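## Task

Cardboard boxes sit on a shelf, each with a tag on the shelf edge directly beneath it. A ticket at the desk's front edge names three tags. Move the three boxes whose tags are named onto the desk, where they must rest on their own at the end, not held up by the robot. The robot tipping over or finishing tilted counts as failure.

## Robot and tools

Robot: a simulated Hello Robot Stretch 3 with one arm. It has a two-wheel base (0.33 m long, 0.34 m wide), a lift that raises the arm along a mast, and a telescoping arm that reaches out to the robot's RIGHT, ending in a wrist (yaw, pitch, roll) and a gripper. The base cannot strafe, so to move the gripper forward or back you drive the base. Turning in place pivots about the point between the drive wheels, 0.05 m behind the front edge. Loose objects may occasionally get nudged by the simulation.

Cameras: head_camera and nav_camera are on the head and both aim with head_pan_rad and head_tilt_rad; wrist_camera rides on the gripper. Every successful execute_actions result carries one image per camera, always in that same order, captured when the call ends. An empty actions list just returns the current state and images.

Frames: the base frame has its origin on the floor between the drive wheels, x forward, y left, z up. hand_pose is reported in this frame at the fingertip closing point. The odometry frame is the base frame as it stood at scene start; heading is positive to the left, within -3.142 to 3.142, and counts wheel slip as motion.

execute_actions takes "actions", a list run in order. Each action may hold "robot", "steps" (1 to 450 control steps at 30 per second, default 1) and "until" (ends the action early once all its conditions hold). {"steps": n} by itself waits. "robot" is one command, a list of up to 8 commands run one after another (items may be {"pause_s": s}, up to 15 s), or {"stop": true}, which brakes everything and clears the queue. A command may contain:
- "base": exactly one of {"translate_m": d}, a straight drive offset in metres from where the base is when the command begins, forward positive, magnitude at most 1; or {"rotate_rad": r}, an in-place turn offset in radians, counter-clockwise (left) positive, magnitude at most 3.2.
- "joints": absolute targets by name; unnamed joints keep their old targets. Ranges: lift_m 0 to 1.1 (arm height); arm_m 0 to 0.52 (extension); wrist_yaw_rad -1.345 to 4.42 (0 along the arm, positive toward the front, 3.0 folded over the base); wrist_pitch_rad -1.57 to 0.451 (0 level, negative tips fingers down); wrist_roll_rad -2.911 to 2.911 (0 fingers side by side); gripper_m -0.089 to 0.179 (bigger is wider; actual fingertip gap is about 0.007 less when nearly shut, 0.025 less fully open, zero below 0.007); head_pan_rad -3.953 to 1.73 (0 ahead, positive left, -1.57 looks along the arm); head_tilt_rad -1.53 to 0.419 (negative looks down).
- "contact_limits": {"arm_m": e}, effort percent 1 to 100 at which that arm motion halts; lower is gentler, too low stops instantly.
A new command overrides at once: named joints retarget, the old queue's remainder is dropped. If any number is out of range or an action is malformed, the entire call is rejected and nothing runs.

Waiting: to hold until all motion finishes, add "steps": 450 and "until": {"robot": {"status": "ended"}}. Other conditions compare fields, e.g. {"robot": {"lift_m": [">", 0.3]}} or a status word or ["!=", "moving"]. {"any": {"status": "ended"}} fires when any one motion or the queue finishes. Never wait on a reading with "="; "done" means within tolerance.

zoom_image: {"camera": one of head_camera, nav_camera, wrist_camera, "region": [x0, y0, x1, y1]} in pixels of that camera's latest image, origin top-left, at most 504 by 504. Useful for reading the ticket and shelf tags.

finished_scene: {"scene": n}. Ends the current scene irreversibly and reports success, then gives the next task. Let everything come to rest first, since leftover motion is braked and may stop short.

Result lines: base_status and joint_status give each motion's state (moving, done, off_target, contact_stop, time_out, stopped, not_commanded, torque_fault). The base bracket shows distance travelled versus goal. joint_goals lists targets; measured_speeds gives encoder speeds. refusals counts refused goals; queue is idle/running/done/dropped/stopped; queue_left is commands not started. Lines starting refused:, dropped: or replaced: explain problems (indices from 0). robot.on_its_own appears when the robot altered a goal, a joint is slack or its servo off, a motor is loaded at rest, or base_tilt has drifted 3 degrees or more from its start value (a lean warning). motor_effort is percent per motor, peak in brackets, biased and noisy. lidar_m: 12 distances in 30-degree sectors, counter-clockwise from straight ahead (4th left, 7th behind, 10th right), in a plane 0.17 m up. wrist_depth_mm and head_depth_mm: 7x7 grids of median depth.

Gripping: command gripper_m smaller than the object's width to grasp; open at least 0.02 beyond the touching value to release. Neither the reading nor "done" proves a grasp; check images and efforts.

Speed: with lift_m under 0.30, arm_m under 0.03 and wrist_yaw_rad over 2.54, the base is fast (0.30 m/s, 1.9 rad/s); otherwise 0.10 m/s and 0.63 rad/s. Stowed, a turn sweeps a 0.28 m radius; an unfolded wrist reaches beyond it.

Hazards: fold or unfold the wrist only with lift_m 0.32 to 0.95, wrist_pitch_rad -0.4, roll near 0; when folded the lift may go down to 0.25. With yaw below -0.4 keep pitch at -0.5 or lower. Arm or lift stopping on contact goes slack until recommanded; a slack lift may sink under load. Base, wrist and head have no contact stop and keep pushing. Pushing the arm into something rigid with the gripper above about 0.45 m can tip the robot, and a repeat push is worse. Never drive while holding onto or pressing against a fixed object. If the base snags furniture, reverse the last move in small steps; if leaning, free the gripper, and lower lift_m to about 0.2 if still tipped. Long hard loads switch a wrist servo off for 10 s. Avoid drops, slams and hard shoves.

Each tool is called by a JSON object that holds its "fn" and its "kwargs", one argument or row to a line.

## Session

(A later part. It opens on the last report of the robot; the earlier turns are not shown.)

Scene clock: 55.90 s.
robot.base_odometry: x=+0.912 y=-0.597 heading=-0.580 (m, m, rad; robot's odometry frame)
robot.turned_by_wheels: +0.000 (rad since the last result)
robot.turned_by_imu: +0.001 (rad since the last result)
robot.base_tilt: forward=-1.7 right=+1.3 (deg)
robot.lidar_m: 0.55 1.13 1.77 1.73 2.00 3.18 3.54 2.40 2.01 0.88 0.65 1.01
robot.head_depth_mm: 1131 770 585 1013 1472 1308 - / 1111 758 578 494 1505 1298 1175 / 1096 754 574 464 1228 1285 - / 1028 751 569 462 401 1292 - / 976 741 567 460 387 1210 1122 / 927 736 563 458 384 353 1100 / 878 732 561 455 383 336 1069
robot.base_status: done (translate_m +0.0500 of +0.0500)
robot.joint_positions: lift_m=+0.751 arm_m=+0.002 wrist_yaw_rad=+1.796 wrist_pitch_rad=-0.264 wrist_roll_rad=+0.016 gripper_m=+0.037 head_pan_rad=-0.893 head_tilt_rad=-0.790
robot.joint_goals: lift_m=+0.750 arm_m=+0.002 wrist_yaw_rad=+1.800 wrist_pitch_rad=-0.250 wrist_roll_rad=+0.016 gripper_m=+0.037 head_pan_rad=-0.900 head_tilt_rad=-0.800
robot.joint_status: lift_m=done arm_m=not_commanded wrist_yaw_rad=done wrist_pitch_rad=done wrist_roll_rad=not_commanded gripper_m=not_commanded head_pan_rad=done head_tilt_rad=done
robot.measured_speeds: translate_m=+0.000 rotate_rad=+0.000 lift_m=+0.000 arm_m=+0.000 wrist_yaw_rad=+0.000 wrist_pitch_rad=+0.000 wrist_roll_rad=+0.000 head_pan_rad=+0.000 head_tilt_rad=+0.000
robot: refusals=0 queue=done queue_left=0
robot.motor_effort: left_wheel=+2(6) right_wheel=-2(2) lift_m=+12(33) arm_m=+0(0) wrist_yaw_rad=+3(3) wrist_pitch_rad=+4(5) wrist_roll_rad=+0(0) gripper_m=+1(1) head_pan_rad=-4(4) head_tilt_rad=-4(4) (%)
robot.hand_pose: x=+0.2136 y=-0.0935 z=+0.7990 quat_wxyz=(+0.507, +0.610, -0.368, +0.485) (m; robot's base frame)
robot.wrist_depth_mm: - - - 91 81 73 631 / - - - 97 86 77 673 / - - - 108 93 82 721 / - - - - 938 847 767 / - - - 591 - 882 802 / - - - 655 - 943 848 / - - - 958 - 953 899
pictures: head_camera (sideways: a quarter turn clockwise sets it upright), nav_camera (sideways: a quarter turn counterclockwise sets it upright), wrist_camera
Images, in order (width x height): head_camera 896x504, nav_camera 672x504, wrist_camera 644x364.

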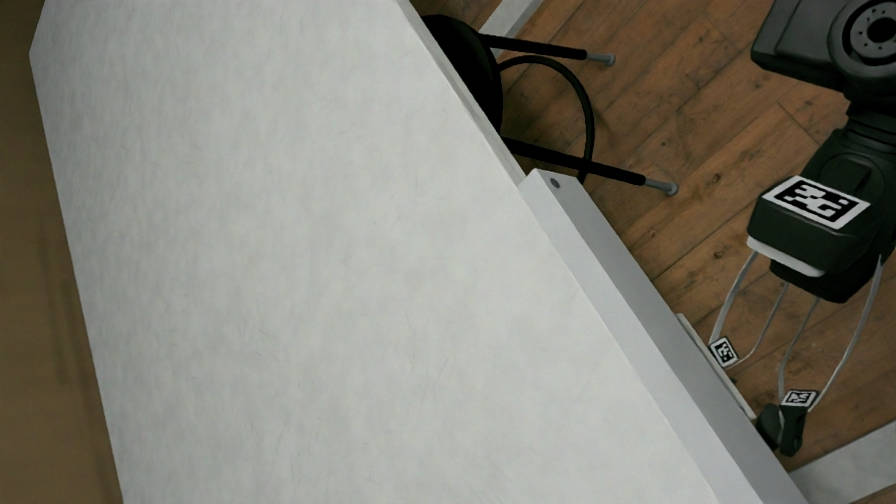

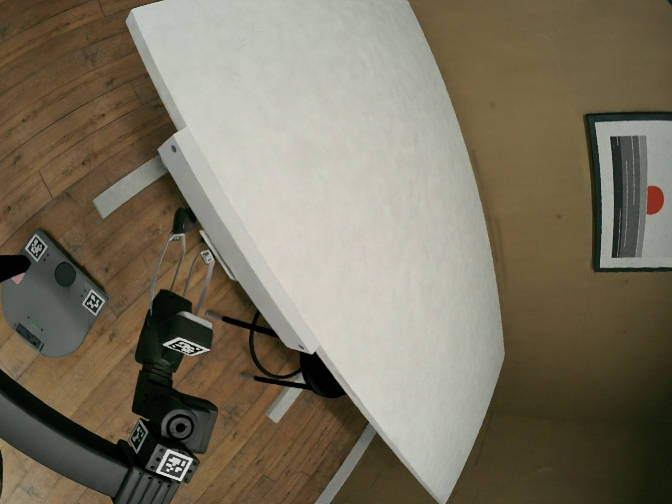

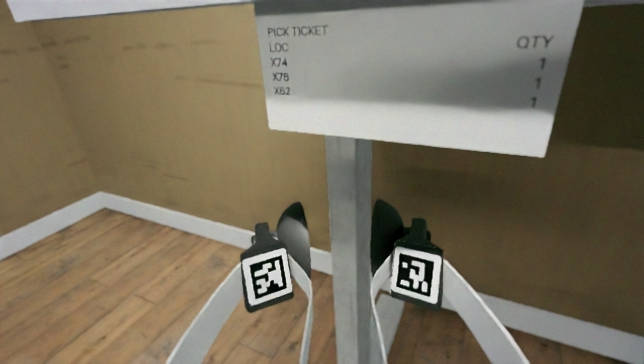

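{"fn": "execute_actions", "kwargs": {
  "actions": [
    {"robot":[{"base":{"translate_m":-0.3}},{"joints":{"wrist_yaw_rad":3.0,"wrist_pitch_rad":-0.4,"lift_m":0.5,"head_pan_rad":0.4,"head_tilt_rad":-0.45},"base":{"rotate_rad":1.5}},{"joints":{"lift_m":0.27},"base":{"rotate_rad":1.42}},{"base":{"translate_m":1}},{"base":{"translate_m":0.8}}],"steps":450,"until":{"robot":{"status":"ended"}}},
    {"steps":300,"until":{"robot":{"status":"ended"}}}
  ]
}}

{"fn": "execute_actions", "kwargs": {
  "actions": [
    {"robot":{"joints":{"head_pan_rad":-0.5}},"steps":99,"until":{"robot":{"status":"ended"}}}
  ]
}}

Scene clock: 81.37 s.
robot.base_odometry: x=-0.591 y=+0.860 heading=+2.340 (m, m, rad; robot's odometry frame)
robot.turned_by_wheels: +2.920 (rad since the last result)
robot.turned_by_imu: +2.902 (rad since the last result)
robot.base_tilt: forward=-1.5 right=+1.3 (deg)
robot.lidar_m: 1.43 1.50 1.92 2.00 2.06 2.53 2.63 2.57 1.86 1.78 1.54 1.71
robot.head_depth_mm: 1353 1463 1593 1720 1875 1604 1315 / 1397 1515 1647 1821 1950 1594 1317 / 1450 1581 1737 1905 1997 1587 1302 / 1514 1617 1674 1878 1930 1582 1293 / 1577 1694 1834 1941 1946 1577 1293 / 1641 1762 1938 2076 1997 1579 1287 / 1701 1830 1954 2067 1989 1563 1277
robot.base_status: done (translate_m +0.8000 of +0.8000)
robot.joint_positions: lift_m=+0.271 arm_m=+0.002 wrist_yaw_rad=+2.997 wrist_pitch_rad=-0.413 wrist_roll_rad=+0.016 gripper_m=+0.037 head_pan_rad=+0.393 head_tilt_rad=-0.457
robot.joint_goals: lift_m=+0.270 arm_m=+0.002 wrist_yaw_rad=+3.000 wrist_pitch_rad=-0.400 wrist_roll_rad=+0.016 gripper_m=+0.037 head_pan_rad=+0.400 head_tilt_rad=-0.450
robot.joint_status: lift_m=done arm_m=not_commanded wrist_yaw_rad=done wrist_pitch_rad=done wrist_roll_rad=not_commanded gripper_m=not_commanded head_pan_rad=done head_tilt_rad=done
robot.measured_speeds: translate_m=+0.000 rotate_rad=+0.000 lift_m=+0.000 arm_m=+0.000 wrist_yaw_rad=+0.000 wrist_pitch_rad=+0.000 wrist_roll_rad=+0.000 head_pan_rad=+0.000 head_tilt_rad=+0.000
robot: refusals=0 queue=done queue_left=0
robot.motor_effort: left_wheel=-3(6) right_wheel=+2(7) lift_m=+13(13) arm_m=-1(0) wrist_yaw_rad=+3(4) wrist_pitch_rad=+4(3) wrist_roll_rad=+0(0) gripper_m=+0(1) head_pan_rad=+5(49) head_tilt_rad=+4(25) (%)
robot.hand_pose: x=+0.0111 y=+0.0754 z=+0.2842 quat_wxyz=(+0.196, +0.706, +0.093, +0.674) (m; robot's base frame)
robot.wrist_depth_mm: - - - - - - - / - - - - - - - / - 928 892 867 845 800 795 / 758 719 695 679 668 642 627 / 602 586 - 565 560 536 525 / 505 506 - - - 463 452 / 450 - - - 410 395 394
pictures: head_camera (sideways: a quarter turn clockwise sets it upright), nav_camera (sideways: a quarter turn counterclockwise sets it upright), wrist_camera
Images, in order (width x height): head_camera 896x504, nav_camera 672x504, wrist_camera 644x364.

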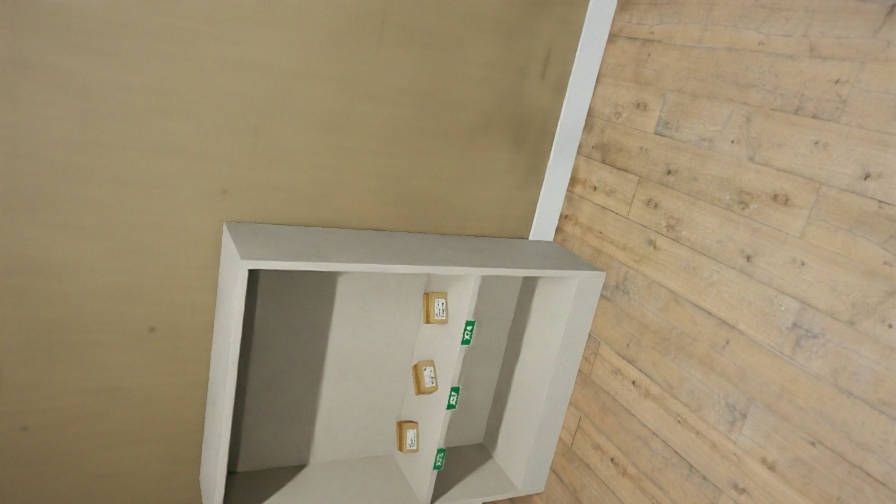

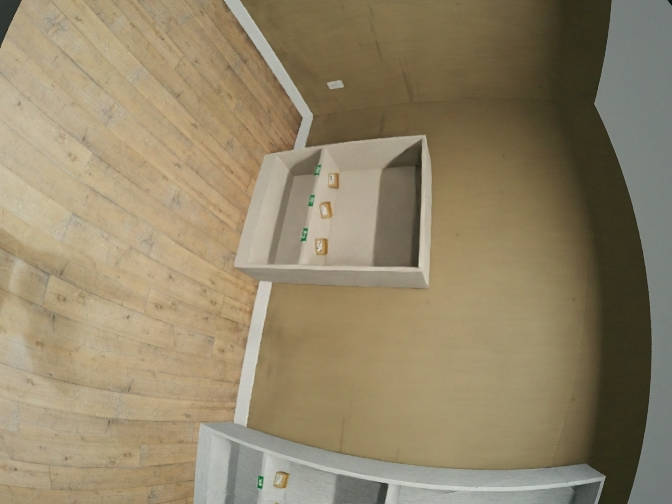

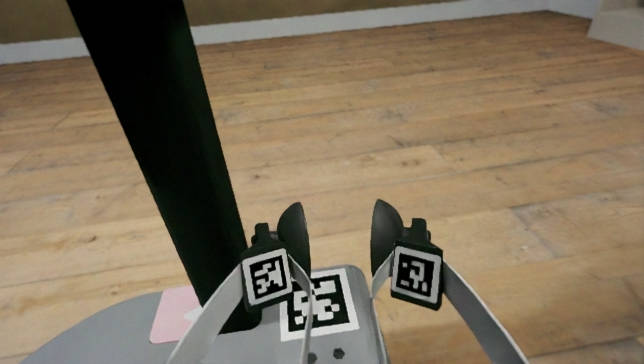

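Scene clock: 82.40 s.
robot.base_odometry: x=-0.591 y=+0.860 heading=+2.340 (m, m, rad; robot's odometry frame)
robot.turned_by_wheels: +0.000 (rad since the last result)
robot.turned_by_imu: +0.000 (rad since the last result)
robot.base_tilt: forward=-1.7 right=+1.3 (deg)
robot.lidar_m: 1.43 1.49 1.91 2.00 2.06 2.53 2.63 2.56 1.85 1.77 1.55 1.71
robot.head_depth_mm: 1946 2093 2250 1898 1851 1618 1313 / 1570 1972 2255 2505 2035 1606 1316 / 1635 1770 1932 2068 2032 1601 1309 / 1586 1710 1909 2026 1964 1585 1297 / 1497 1591 1787 1884 1901 1583 1295 / 1411 1476 1663 1705 1833 1571 1289 / 1310 1457 1609 1791 1909 1559 1281
robot.base_status: done (translate_m +0.8000 of +0.8000)
robot.joint_positions: lift_m=+0.271 arm_m=+0.002 wrist_yaw_rad=+2.997 wrist_pitch_rad=-0.413 wrist_roll_rad=+0.016 gripper_m=+0.037 head_pan_rad=-0.493 head_tilt_rad=-0.457
robot.joint_goals: lift_m=+0.270 arm_m=+0.002 wrist_yaw_rad=+3.000 wrist_pitch_rad=-0.400 wrist_roll_rad=+0.016 gripper_m=+0.037 head_pan_rad=-0.500 head_tilt_rad=-0.450
robot.joint_status: lift_m=done arm_m=not_commanded wrist_yaw_rad=done wrist_pitch_rad=done wrist_roll_rad=not_commanded gripper_m=not_commanded head_pan_rad=done head_tilt_rad=done
robot.measured_speeds: translate_m=+0.000 rotate_rad=+0.000 lift_m=+0.000 arm_m=+0.000 wrist_yaw_rad=+0.000 wrist_pitch_rad=+0.000 wrist_roll_rad=+0.000 head_pan_rad=+0.000 head_tilt_rad=+0.000
robot: refusals=0 queue=done queue_left=0
robot.motor_effort: left_wheel=-2(2) right_wheel=+1(1) lift_m=+12(13) arm_m=+0(0) wrist_yaw_rad=+2(2) wrist_pitch_rad=+4(4) wrist_roll_rad=+0(0) gripper_m=+1(1) head_pan_rad=-4(50) head_tilt_rad=+3(3) (%)
robot.hand_pose: x=+0.0111 y=+0.0754 z=+0.2842 quat_wxyz=(+0.196, +0.706, +0.093, +0.674) (m; robot's base frame)
robot.wrist_depth_mm: - - - - - - - / - - - - - - - / - 916 885 878 833 811 791 / 744 729 697 688 667 641 630 / 600 583 - 561 561 539 525 / 505 516 - - - 462 450 / 451 - - - 410 401 391
pictures: head_camera (sideways: a quarter turn clockwise sets it upright), nav_camera (sideways: a quarter turn counterclockwise sets it upright), wrist_camera
Images, in order (width x height): head_camera 896x504, nav_camera 672x504, wrist_camera 644x364.

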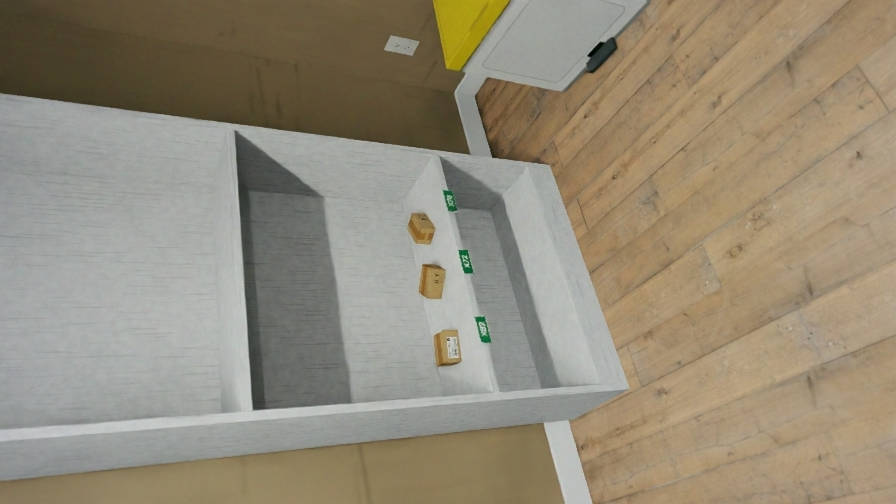

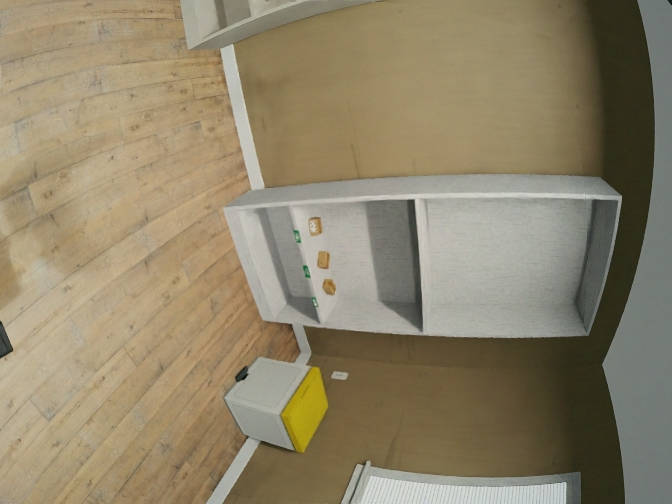

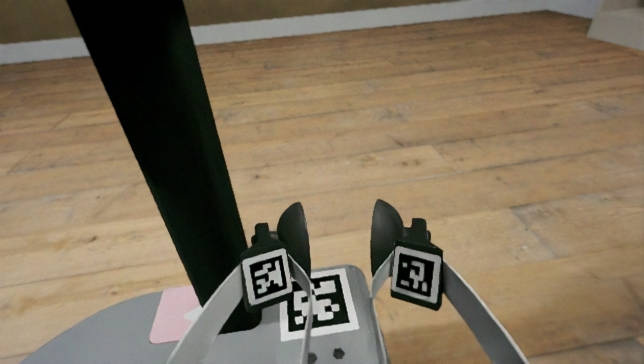

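{"fn": "zoom_image", "kwargs": {
  "camera": "head_camera",
  "region": [400,180,520,370]
}}

Region (400, 180, 520, 370) of head_camera's 896x504 image, scaled by 2.653, with more detail than that image has; it fills the left 318 columns of this view, and the rest is white.

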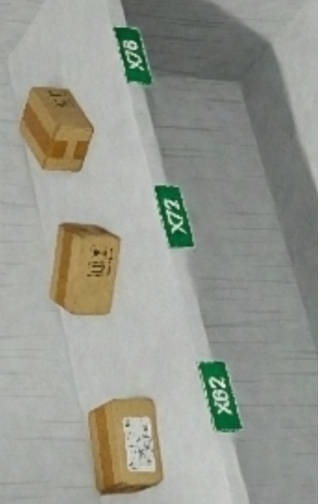

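{"fn": "execute_actions", "kwargs": {
  "actions": [
    {"robot":[{"base":{"rotate_rad":-0.588}},{"base":{"translate_m":0.9}},{"base":{"rotate_rad":2.18},"joints":{"head_pan_rad":-1.57,"head_tilt_rad":-0.8}},{"joints":{"lift_m":0.4}},{"joints":{"wrist_yaw_rad":0,"gripper_m":0.15}},{"joints":{"wrist_pitch_rad":0}}],"steps":450,"until":{"robot":{"status":"ended"}}},
    {"steps":300,"until":{"robot":{"status":"ended"}}}
  ]
}}

Scene clock: 103.90 s.
robot.base_odometry: x=-0.753 y=+1.746 heading=-2.351 (m, m, rad; robot's odometry frame)
robot.turned_by_wheels: +1.592 (rad since the last result)
robot.turned_by_imu: +1.578 (rad since the last result)
robot.base_tilt: forward=-1.6 right=+1.2 (deg)
robot.lidar_m: 2.51 2.60 3.41 3.83 1.83 1.32 0.81 0.85 0.93 0.64 0.99 1.25
robot.head_depth_mm: 721 884 1046 1158 1335 1301 1139 / 721 879 1039 1136 1331 1296 1134 / 719 877 1034 1161 1333 1294 1163 / 718 877 1030 1146 1311 1292 - / 682 830 979 1109 1306 1282 1125 / 572 890 1099 1346 1490 1276 1113 / 803 933 1101 1338 1480 1267 1115
robot.base_status: done (rotate_rad +2.1799 of +2.1800)
robot.joint_positions: lift_m=+0.399 arm_m=+0.002 wrist_yaw_rad=+0.004 wrist_pitch_rad=-0.025 wrist_roll_rad=+0.016 gripper_m=+0.150 head_pan_rad=-1.563 head_tilt_rad=-0.791
robot.joint_goals: lift_m=+0.400 arm_m=+0.002 wrist_yaw_rad=+0.000 wrist_pitch_rad=+0.000 wrist_roll_rad=+0.016 gripper_m=+0.150 head_pan_rad=-1.570 head_tilt_rad=-0.800
robot.joint_status: lift_m=done arm_m=not_commanded wrist_yaw_rad=done wrist_pitch_rad=done wrist_roll_rad=not_commanded gripper_m=done head_pan_rad=done head_tilt_rad=done
robot.measured_speeds: translate_m=+0.000 rotate_rad=+0.000 lift_m=+0.000 arm_m=+0.000 wrist_yaw_rad=+0.000 wrist_pitch_rad=+0.000 wrist_roll_rad=+0.000 head_pan_rad=+0.000 head_tilt_rad=+0.000
robot: refusals=0 queue=done queue_left=0
robot.motor_effort: left_wheel=-3(9) right_wheel=+2(7) lift_m=+32(35) arm_m=-1(1) wrist_yaw_rad=-2(2) wrist_pitch_rad=+8(8) wrist_roll_rad=+0(0) gripper_m=+1(83) head_pan_rad=-4(51) head_tilt_rad=-5(27) (%)
robot.hand_pose: x=-0.0205 y=-0.4029 z=+0.5078 quat_wxyz=(+0.702, +0.010, -0.713, -0.008) (m; robot's base frame)
robot.wrist_depth_mm: 653 642 466 602 600 598 600 / 677 664 526 613 623 620 613 / 695 692 511 637 638 626 636 / 721 715 501 497 491 469 446 / 745 739 529 685 685 679 679 / 778 - 562 703 706 714 705 / 786 778 624 680 664 667 621
pictures: head_camera (sideways: a quarter turn clockwise sets it upright), nav_camera (sideways: a quarter turn counterclockwise sets it upright), wrist_camera
Images, in order (width x height): head_camera 896x504, nav_camera 672x504, wrist_camera 644x364.

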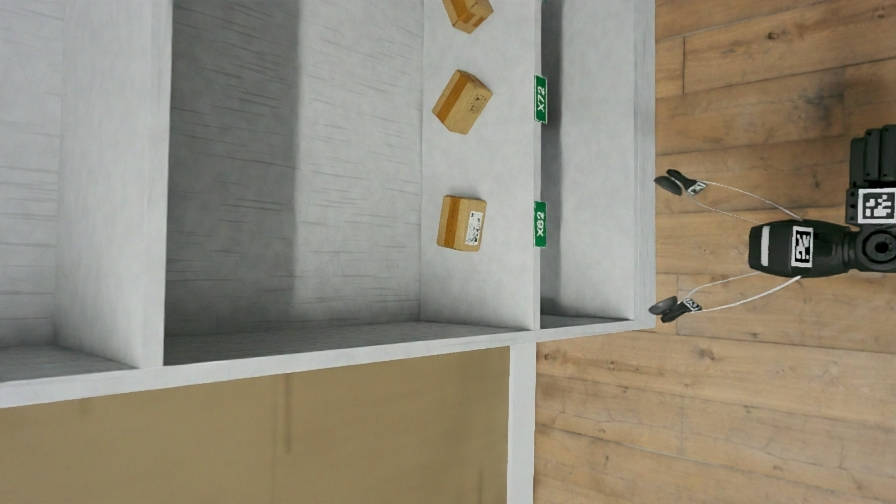

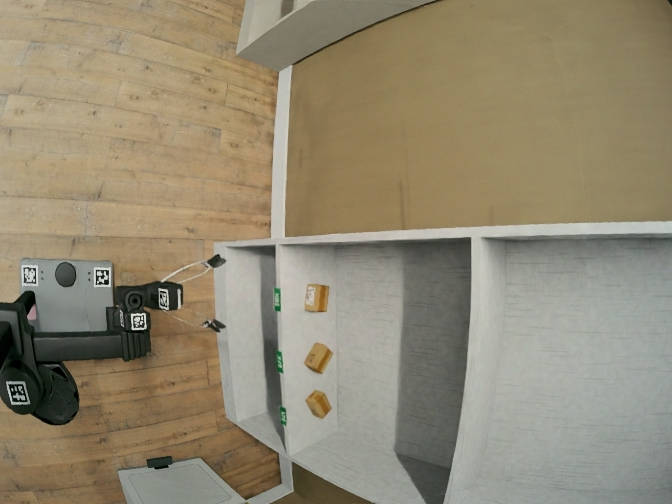

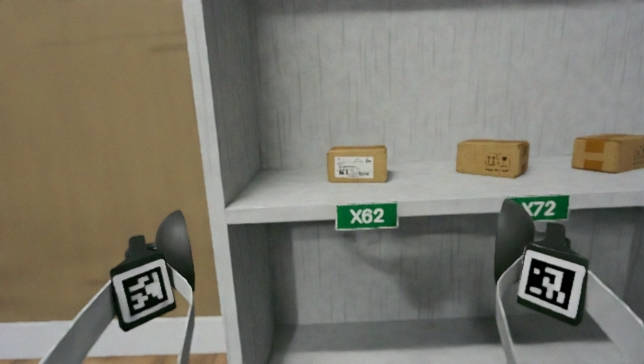

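{"fn": "execute_actions", "kwargs": {
  "actions": [
    {"robot":{"base":{"translate_m":-0.04},"joints":{"lift_m":0.37,"arm_m":0.25}},"steps":450,"until":{"robot":{"status":"ended"}}}
  ]
}}

Scene clock: 110.27 s.
robot.base_odometry: x=-0.725 y=+1.774 heading=-2.351 (m, m, rad; robot's odometry frame)
robot.turned_by_wheels: +0.000 (rad since the last result)
robot.turned_by_imu: +0.001 (rad since the last result)
robot.base_tilt: forward=-1.7 right=+1.3 (deg)
robot.lidar_m: 2.55 2.63 3.38 3.41 1.77 1.28 0.77 0.81 0.90 0.65 0.65 1.28
robot.head_depth_mm: 721 879 1045 1133 1333 1291 1141 / 719 877 1047 1138 1333 1299 1136 / 719 880 1036 1152 1335 1258 1131 / 718 881 1036 1096 1326 1265 1122 / 715 874 1016 1116 1311 1279 1118 / 633 646 853 1298 1474 1279 1116 / 789 931 1098 1352 1460 1276 1115
robot.base_status: done (translate_m -0.0400 of -0.0400)
robot.joint_positions: lift_m=+0.371 arm_m=+0.250 wrist_yaw_rad=+0.002 wrist_pitch_rad=-0.023 wrist_roll_rad=+0.016 gripper_m=+0.150 head_pan_rad=-1.563 head_tilt_rad=-0.791
robot.joint_goals: lift_m=+0.370 arm_m=+0.250 wrist_yaw_rad=+0.000 wrist_pitch_rad=+0.000 wrist_roll_rad=+0.016 gripper_m=+0.150 head_pan_rad=-1.570 head_tilt_rad=-0.800
robot.joint_status: lift_m=done arm_m=done wrist_yaw_rad=done wrist_pitch_rad=done wrist_roll_rad=not_commanded gripper_m=done head_pan_rad=done head_tilt_rad=done
robot.measured_speeds: translate_m=+0.000 rotate_rad=+0.000 lift_m=+0.000 arm_m=+0.000 wrist_yaw_rad=+0.000 wrist_pitch_rad=+0.000 wrist_roll_rad=+0.000 head_pan_rad=+0.000 head_tilt_rad=+0.000
robot: refusals=0 queue=done queue_left=0
robot.motor_effort: left_wheel=-2(7) right_wheel=+2(1) lift_m=+13(29) arm_m=+3(1) wrist_yaw_rad=-1(2) wrist_pitch_rad=+7(8) wrist_roll_rad=+0(0) gripper_m=+2(2) head_pan_rad=-4(3) head_tilt_rad=-5(4) (%)
robot.hand_pose: x=-0.0208 y=-0.6502 z=+0.4792 quat_wxyz=(+0.702, +0.009, -0.713, -0.008) (m; robot's base frame)
robot.wrist_depth_mm: 224 323 376 376 377 377 377 / 221 317 388 389 389 390 389 / 220 313 400 398 401 398 398 / 218 309 406 256 362 291 256 / 215 253 242 233 226 227 212 / 179 - 170 166 163 163 163 / 166 277 165 165 464 470 473
pictures: head_camera (sideways: a quarter turn clockwise sets it upright), nav_camera (sideways: a quarter turn counterclockwise sets it upright), wrist_camera
Images, in order (width x height): head_camera 896x504, nav_camera 672x504, wrist_camera 644x364.

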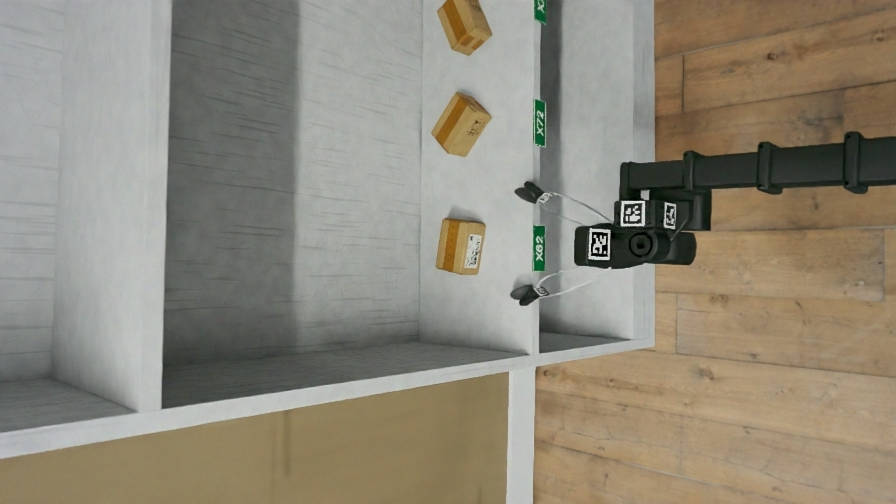

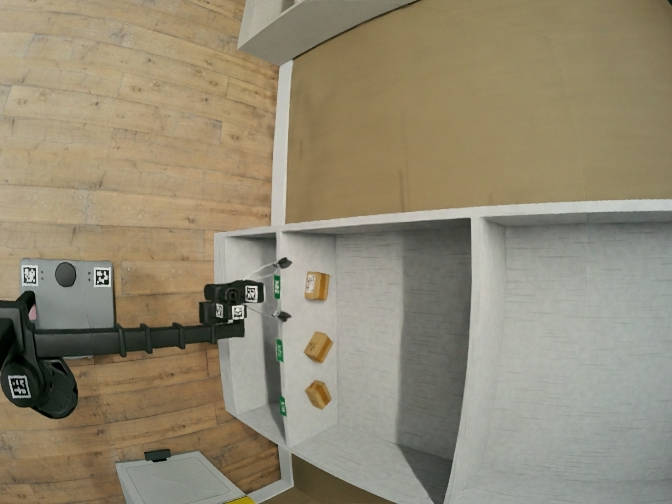

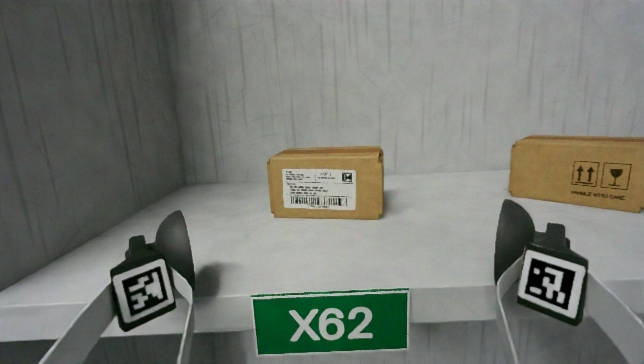

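{"fn": "execute_actions", "kwargs": {
  "actions": [
    {"robot":[{"joints":{"arm_m":0.355}},{"joints":{"gripper_m":0.03}},{"joints":{"lift_m":0.41}}],"steps":450,"until":{"robot":{"status":"ended"}}}
  ]
}}

Scene clock: 121.93 s.
robot.base_odometry: x=-0.725 y=+1.774 heading=-2.351 (m, m, rad; robot's odometry frame)
robot.turned_by_wheels: +0.000 (rad since the last result)
robot.turned_by_imu: +0.001 (rad since the last result)
robot.base_tilt: forward=-1.7 right=+1.4 (deg)
robot.lidar_m: 2.55 2.64 3.38 3.41 1.78 1.28 0.77 0.80 0.90 0.65 0.66 1.27
robot.head_depth_mm: 722 881 1042 1138 1329 1301 1140 / 720 884 1039 1133 1330 1288 1138 / 719 878 1043 1157 1288 1318 1131 / 718 875 1036 1139 1319 1280 1128 / 717 879 1019 1111 1303 1276 1122 / 633 645 856 1296 1485 1272 1118 / 793 927 1103 1343 1475 1272 1112
robot.base_status: done (translate_m -0.0400 of -0.0400)
robot.joint_positions: lift_m=+0.409 arm_m=+0.355 wrist_yaw_rad=-0.001 wrist_pitch_rad=-0.023 wrist_roll_rad=+0.016 gripper_m=+0.030 head_pan_rad=-1.563 head_tilt_rad=-0.791
robot.joint_goals: lift_m=+0.410 arm_m=+0.355 wrist_yaw_rad=+0.000 wrist_pitch_rad=+0.000 wrist_roll_rad=+0.016 gripper_m=+0.030 head_pan_rad=-1.570 head_tilt_rad=-0.800
robot.joint_status: lift_m=done arm_m=done wrist_yaw_rad=done wrist_pitch_rad=done wrist_roll_rad=not_commanded gripper_m=done head_pan_rad=done head_tilt_rad=done
robot.measured_speeds: translate_m=+0.000 rotate_rad=+0.000 lift_m=+0.000 arm_m=+0.000 wrist_yaw_rad=+0.000 wrist_pitch_rad=+0.000 wrist_roll_rad=+0.000 head_pan_rad=+0.000 head_tilt_rad=+0.000
robot: refusals=0 queue=done queue_left=0
robot.motor_effort: left_wheel=-2(7) right_wheel=+1(6) lift_m=+33(33) arm_m=+3(3) wrist_yaw_rad=+0(4) wrist_pitch_rad=+7(7) wrist_roll_rad=+0(0) gripper_m=+1(96) head_pan_rad=-3(4) head_tilt_rad=-4(5) (%)
robot.hand_pose: x=-0.0217 y=-0.7552 z=+0.5182 quat_wxyz=(+0.701, +0.008, -0.713, -0.009) (m; robot's base frame)
robot.wrist_depth_mm: 230 280 281 281 283 282 282 / 228 287 291 291 290 291 292 / 226 296 299 301 301 301 302 / 224 307 310 309 310 312 313 / 222 305 318 221 318 313 214 / 220 251 254 217 - 229 202 / 195 193 188 186 183 179 177
pictures: head_camera (sideways: a quarter turn clockwise sets it upright), nav_camera (sideways: a quarter turn counterclockwise sets it upright), wrist_camera
Images, in order (width x height): head_camera 896x504, nav_camera 672x504, wrist_camera 644x364.

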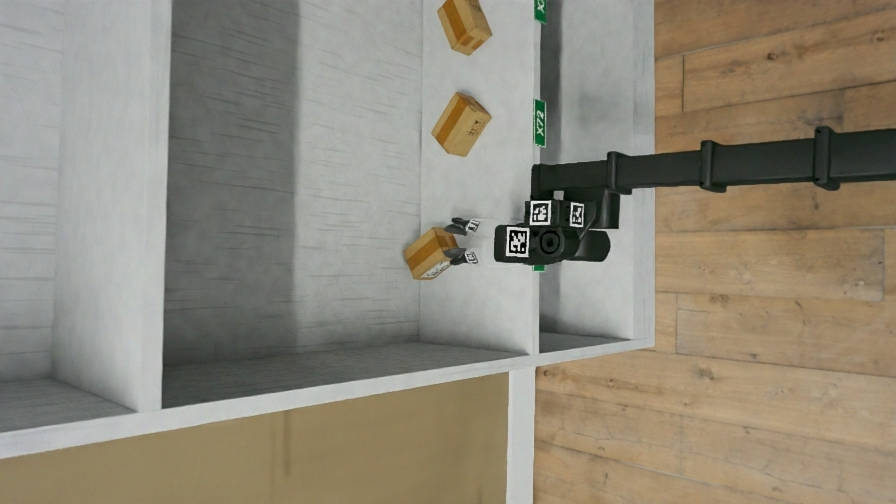

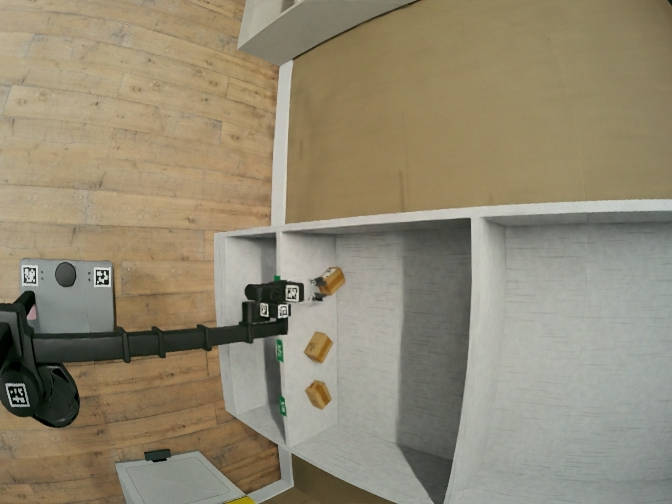

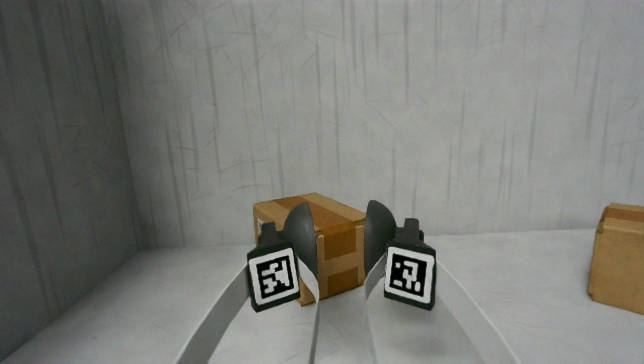

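{"fn": "execute_actions", "kwargs": {
  "actions": [
    {"robot":[{"joints":{"arm_m":0.3,"gripper_m":0.15}},{"base":{"translate_m":-0.05},"joints":{"wrist_yaw_rad":0.3,"lift_m":0.372}},{"joints":{"arm_m":0.44}}],"steps":450,"until":{"robot":{"status":"ended"}}}
  ]
}}

Scene clock: 131.90 s.
robot.base_odometry: x=-0.690 y=+1.810 heading=-2.351 (m, m, rad; robot's odometry frame)
robot.turned_by_wheels: +0.000 (rad since the last result)
robot.turned_by_imu: -0.006 (rad since the last result)
robot.base_tilt: forward=-2.0 right=+0.9 (deg)
robot.lidar_m: 2.60 2.68 3.46 3.41 1.71 1.22 0.72 0.75 0.87 0.87 0.67 1.32
robot.head_depth_mm: 734 895 1062 1141 1327 1307 1137 / 733 895 1061 1167 1354 1292 1140 / 730 889 1052 1130 1313 1316 1130 / 729 890 1049 1156 1325 1287 1128 / 725 888 1041 1147 1341 1287 1122 / 724 860 967 1064 1399 1281 1121 / 598 651 1080 1350 1481 1275 1123
robot.base_status: done (translate_m -0.0500 of -0.0500)
robot.joint_positions: lift_m=+0.373 arm_m=+0.407 wrist_yaw_rad=+0.319 wrist_pitch_rad=-0.059 wrist_roll_rad=+0.023 gripper_m=+0.150 head_pan_rad=-1.564 head_tilt_rad=-0.794
robot.joint_goals: lift_m=+0.372 arm_m=+0.408 wrist_yaw_rad=+0.300 wrist_pitch_rad=+0.000 wrist_roll_rad=+0.023 gripper_m=+0.150 head_pan_rad=-1.570 head_tilt_rad=-0.800
robot.joint_status: lift_m=done arm_m=contact_stop wrist_yaw_rad=done wrist_pitch_rad=done wrist_roll_rad=not_commanded gripper_m=done head_pan_rad=done head_tilt_rad=done
robot.measured_speeds: translate_m=+0.000 rotate_rad=+0.003 lift_m=+0.000 arm_m=-0.009 wrist_yaw_rad=-0.010 wrist_pitch_rad=+0.024 wrist_roll_rad=+0.048 head_pan_rad=+0.000 head_tilt_rad=-0.072
robot: refusals=0 queue=dropped queue_left=0
robot.on_its_own: arm_m is slack since a contact_stop, until your next command for it (your +0.440 is given up)
robot.motor_effort: left_wheel=+6(9) right_wheel=+0(4) lift_m=+15(33) arm_m=+7(26) wrist_yaw_rad=-12(15) wrist_pitch_rad=+18(23) wrist_roll_rad=-2(3) gripper_m=+1(82) head_pan_rad=-3(4) head_tilt_rad=-4(5) (%)
robot.hand_pose: x=+0.0583 y=-0.7940 z=+0.4720 quat_wxyz=(+0.693, +0.134, -0.702, +0.090) (m; robot's base frame)
robot.wrist_depth_mm: 192 244 272 251 232 217 202 / 193 246 283 259 241 224 209 / 194 245 296 270 248 231 215 / 194 246 306 210 171 240 224 / 196 228 237 192 172 219 204 / 180 - 170 165 160 153 159 / 145 131 133 130 127 125 118
pictures: head_camera (sideways: a quarter turn clockwise sets it upright), nav_camera (sideways: a quarter turn counterclockwise sets it upright), wrist_camera
Images, in order (width x height): head_camera 896x504, nav_camera 672x504, wrist_camera 644x364.

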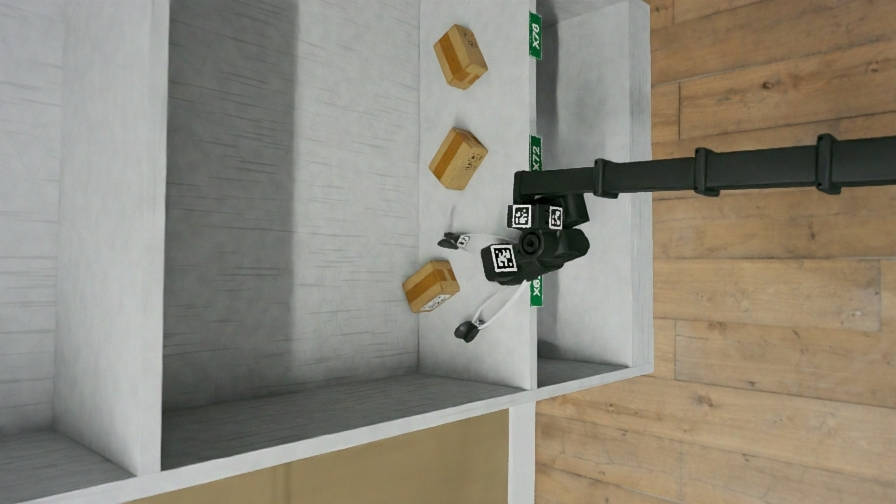

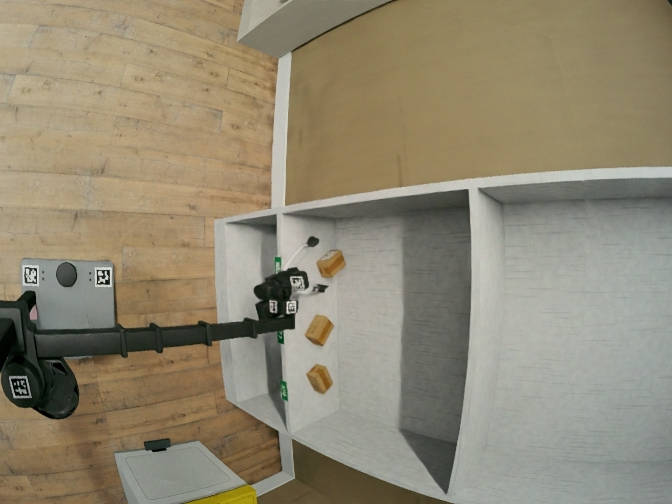

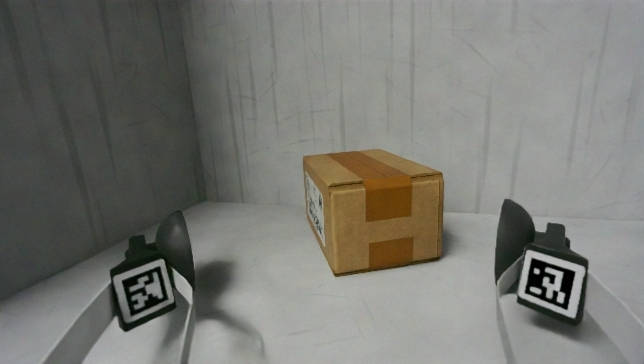

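{"fn": "execute_actions", "kwargs": {
  "actions": [
    {"robot":[{"joints":{"arm_m":0.38,"lift_m":0.45,"gripper_m":0.13}},{"base":{"translate_m":-0.05},"joints":{"wrist_yaw_rad":0.5,"wrist_pitch_rad":-0.3}},{"joints":{"arm_m":0.465}}],"steps":450,"until":{"robot":{"status":"ended"}}}
  ]
}}

Scene clock: 140.10 s.
robot.base_odometry: x=-0.655 y=+1.845 heading=-2.351 (m, m, rad; robot's odometry frame)
robot.turned_by_wheels: +0.000 (rad since the last result)
robot.turned_by_imu: -0.002 (rad since the last result)
robot.base_tilt: forward=-1.5 right=+1.4 (deg)
robot.lidar_m: 2.65 2.73 3.42 3.42 1.65 1.18 0.67 0.69 0.84 0.91 0.68 1.32
robot.head_depth_mm: 731 892 1053 1171 1314 1295 1133 / 729 889 1053 1127 1355 1296 1142 / 726 885 1046 1166 1352 1289 1121 / 722 886 1042 1179 1343 1281 1126 / 714 882 1036 1117 1309 1277 1123 / 706 874 1016 1099 1276 1274 1113 / 660 709 772 1265 1478 1269 1117
robot.base_status: done (translate_m -0.0500 of -0.0500)
robot.joint_positions: lift_m=+0.449 arm_m=+0.465 wrist_yaw_rad=+0.497 wrist_pitch_rad=-0.313 wrist_roll_rad=+0.023 gripper_m=+0.130 head_pan_rad=-1.564 head_tilt_rad=-0.794
robot.joint_goals: lift_m=+0.450 arm_m=+0.465 wrist_yaw_rad=+0.500 wrist_pitch_rad=-0.300 wrist_roll_rad=+0.023 gripper_m=+0.130 head_pan_rad=-1.570 head_tilt_rad=-0.800
robot.joint_status: lift_m=done arm_m=done wrist_yaw_rad=done wrist_pitch_rad=done wrist_roll_rad=not_commanded gripper_m=done head_pan_rad=done head_tilt_rad=done
robot.measured_speeds: translate_m=+0.000 rotate_rad=+0.000 lift_m=+0.000 arm_m=+0.000 wrist_yaw_rad=+0.000 wrist_pitch_rad=+0.000 wrist_roll_rad=+0.000 head_pan_rad=+0.000 head_tilt_rad=+0.000
robot: refusals=0 queue=done queue_left=0
robot.motor_effort: left_wheel=-1(7) right_wheel=+0(3) lift_m=+31(33) arm_m=+3(15) wrist_yaw_rad=+2(10) wrist_pitch_rad=+4(15) wrist_roll_rad=-2(3) gripper_m=+2(73) head_pan_rad=-3(3) head_tilt_rad=-3(3) (%)
robot.hand_pose: x=+0.0912 y=-0.8174 z=+0.4864 quat_wxyz=(+0.697, +0.279, -0.658, +0.062) (m; robot's base frame)
robot.wrist_depth_mm: 200 243 238 208 185 167 152 / 205 249 259 225 198 177 160 / 209 257 284 238 213 189 171 / 214 260 282 173 224 202 181 / 214 230 216 148 201 206 190 / 190 190 180 161 169 165 170 / 162 156 154 151 148 145 144
pictures: head_camera (sideways: a quarter turn clockwise sets it upright), nav_camera (sideways: a quarter turn counterclockwise sets it upright), wrist_camera
Images, in order (width x height): head_camera 896x504, nav_camera 672x504, wrist_camera 644x364.

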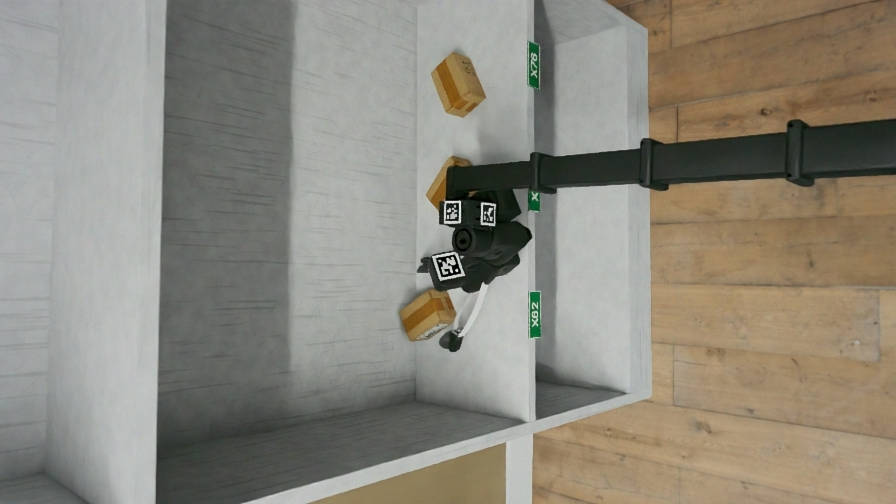

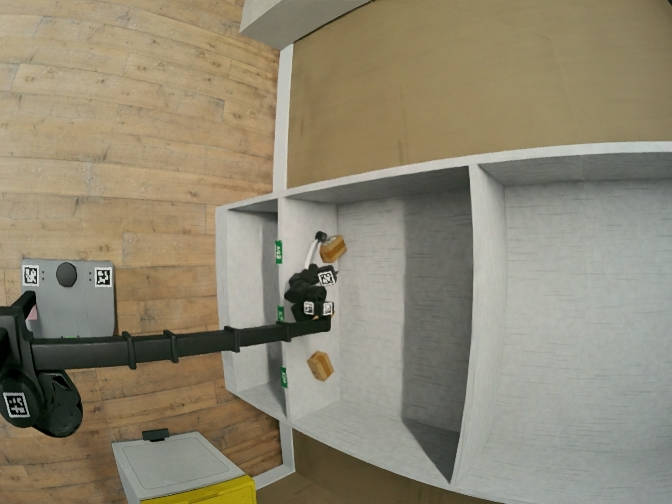

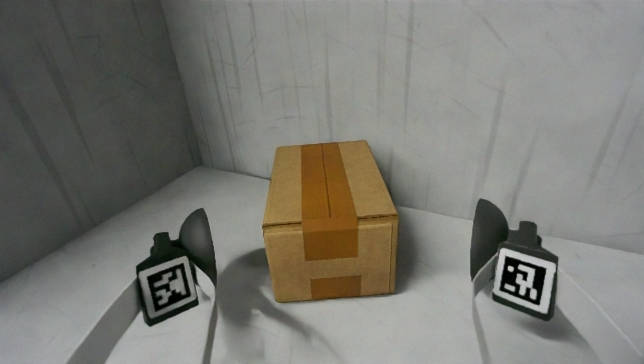

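{"fn": "zoom_image", "kwargs": {
  "camera": "head_camera",
  "region": [490,30,580,100]
}}

{"fn": "execute_actions", "kwargs": {
  "actions": [
    {"robot":[{"base":{"translate_m":0.015},"joints":{"gripper_m":0.1,"lift_m":0.44,"arm_m":0.475}},{"joints":{"gripper_m":0.0}},{"joints":{"lift_m":0.48}},{"joints":{"arm_m":0.0,"wrist_pitch_rad":-0.4}}],"steps":450,"until":{"robot":{"status":"ended"}}}
  ]
}}

Region (490, 30, 580, 100) of head_camera's 896x504 image, scaled by 5.600, with more detail than that image has.

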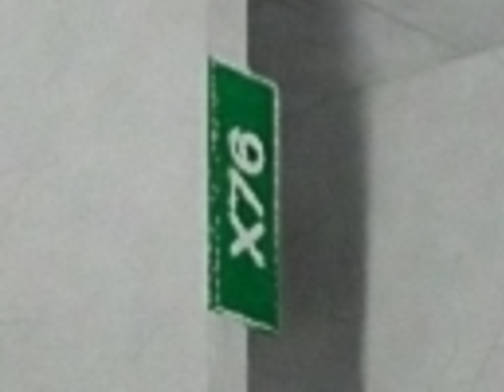

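Scene clock: 150.90 s.
robot.base_odometry: x=-0.665 y=+1.835 heading=-2.351 (m, m, rad; robot's odometry frame)
robot.turned_by_wheels: +0.000 (rad since the last result)
robot.turned_by_imu: +0.002 (rad since the last result)
robot.base_tilt: forward=-1.6 right=+1.3 (deg)
robot.lidar_m: 2.64 2.72 3.43 3.40 1.67 1.19 0.69 0.71 0.85 0.91 0.68 1.32
robot.head_depth_mm: 729 893 1055 1166 1333 1290 1134 / 726 890 1054 1156 1353 1291 1157 / 724 885 1052 1098 1323 1291 1162 / 721 883 1043 1140 1346 1290 1165 / 714 882 1038 1141 1306 1001 1109 / 705 879 1008 1081 1304 1270 1118 / 657 662 775 1342 1470 1268 1115
robot.base_status: done (translate_m +0.0150 of +0.0150)
robot.joint_positions: lift_m=+0.479 arm_m=+0.003 wrist_yaw_rad=+0.498 wrist_pitch_rad=-0.423 wrist_roll_rad=+0.020 gripper_m=+0.014 head_pan_rad=-1.564 head_tilt_rad=-0.794
robot.joint_goals: lift_m=+0.480 arm_m=+0.000 wrist_yaw_rad=+0.500 wrist_pitch_rad=-0.400 wrist_roll_rad=+0.020 gripper_m=+0.013 head_pan_rad=-1.570 head_tilt_rad=-0.800
robot.joint_status: lift_m=done arm_m=done wrist_yaw_rad=done wrist_pitch_rad=done wrist_roll_rad=not_commanded gripper_m=done head_pan_rad=done head_tilt_rad=done
robot.measured_speeds: translate_m=+0.000 rotate_rad=+0.000 lift_m=+0.000 arm_m=+0.000 wrist_yaw_rad=+0.000 wrist_pitch_rad=+0.000 wrist_roll_rad=+0.000 head_pan_rad=+0.000 head_tilt_rad=+0.000
robot: refusals=0 queue=done queue_left=0
robot.on_its_own: gripper_m is held at +0.013, not at your +0.000, by its stall guard, which is not easing now
robot.motor_effort: left_wheel=-2(4) right_wheel=+1(3) lift_m=+33(33) arm_m=-3(4) wrist_yaw_rad=+1(2) wrist_pitch_rad=+7(7) wrist_roll_rad=-1(2) gripper_m=-17(97) head_pan_rad=-4(3) head_tilt_rad=-3(3) (%)
robot.hand_pose: x=+0.0854 y=-0.3443 z=+0.4910 quat_wxyz=(+0.701, +0.315, -0.640, +0.023) (m; robot's base frame)
robot.wrist_depth_mm: 920 - 843 499 584 536 493 / - - 921 497 439 418 397 / - - - 562 696 620 356 / - - - 157 728 683 613 / 902 881 866 127 127 670 632 / 753 746 - 136 138 574 562 / 650 650 621 607 616 576 509
pictures: head_camera (sideways: a quarter turn clockwise sets it upright), nav_camera (sideways: a quarter turn counterclockwise sets it upright), wrist_camera
Images, in order (width x height): head_camera 896x504, nav_camera 672x504, wrist_camera 644x364.

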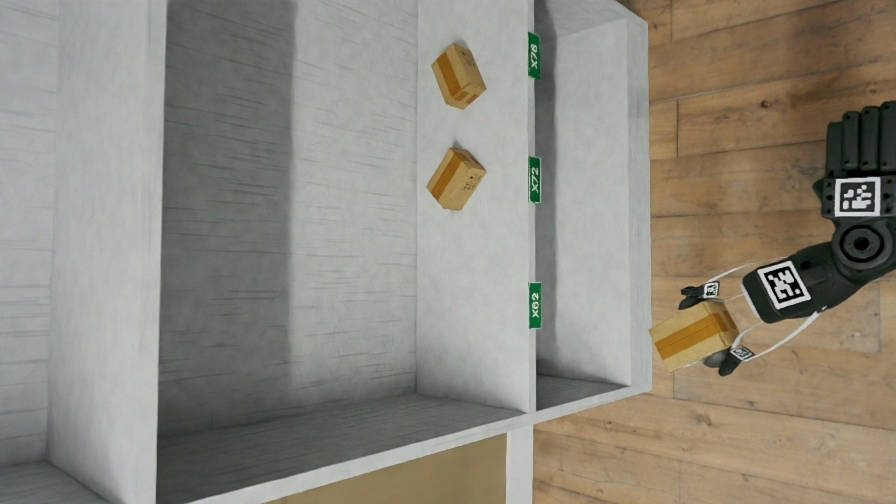

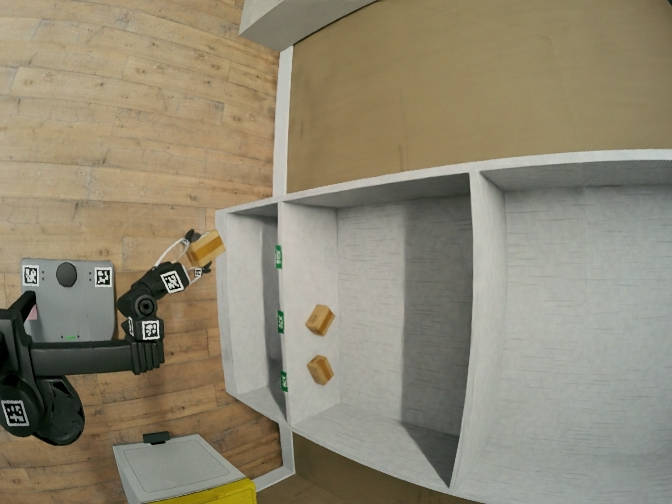

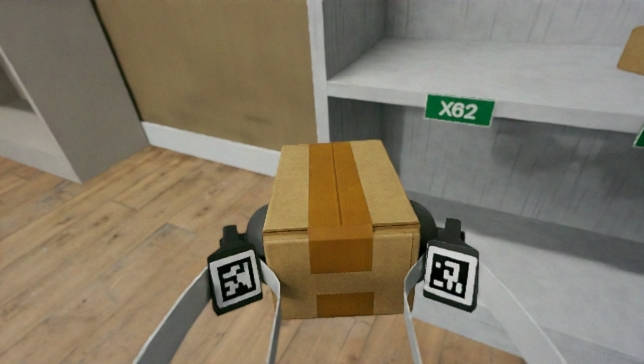

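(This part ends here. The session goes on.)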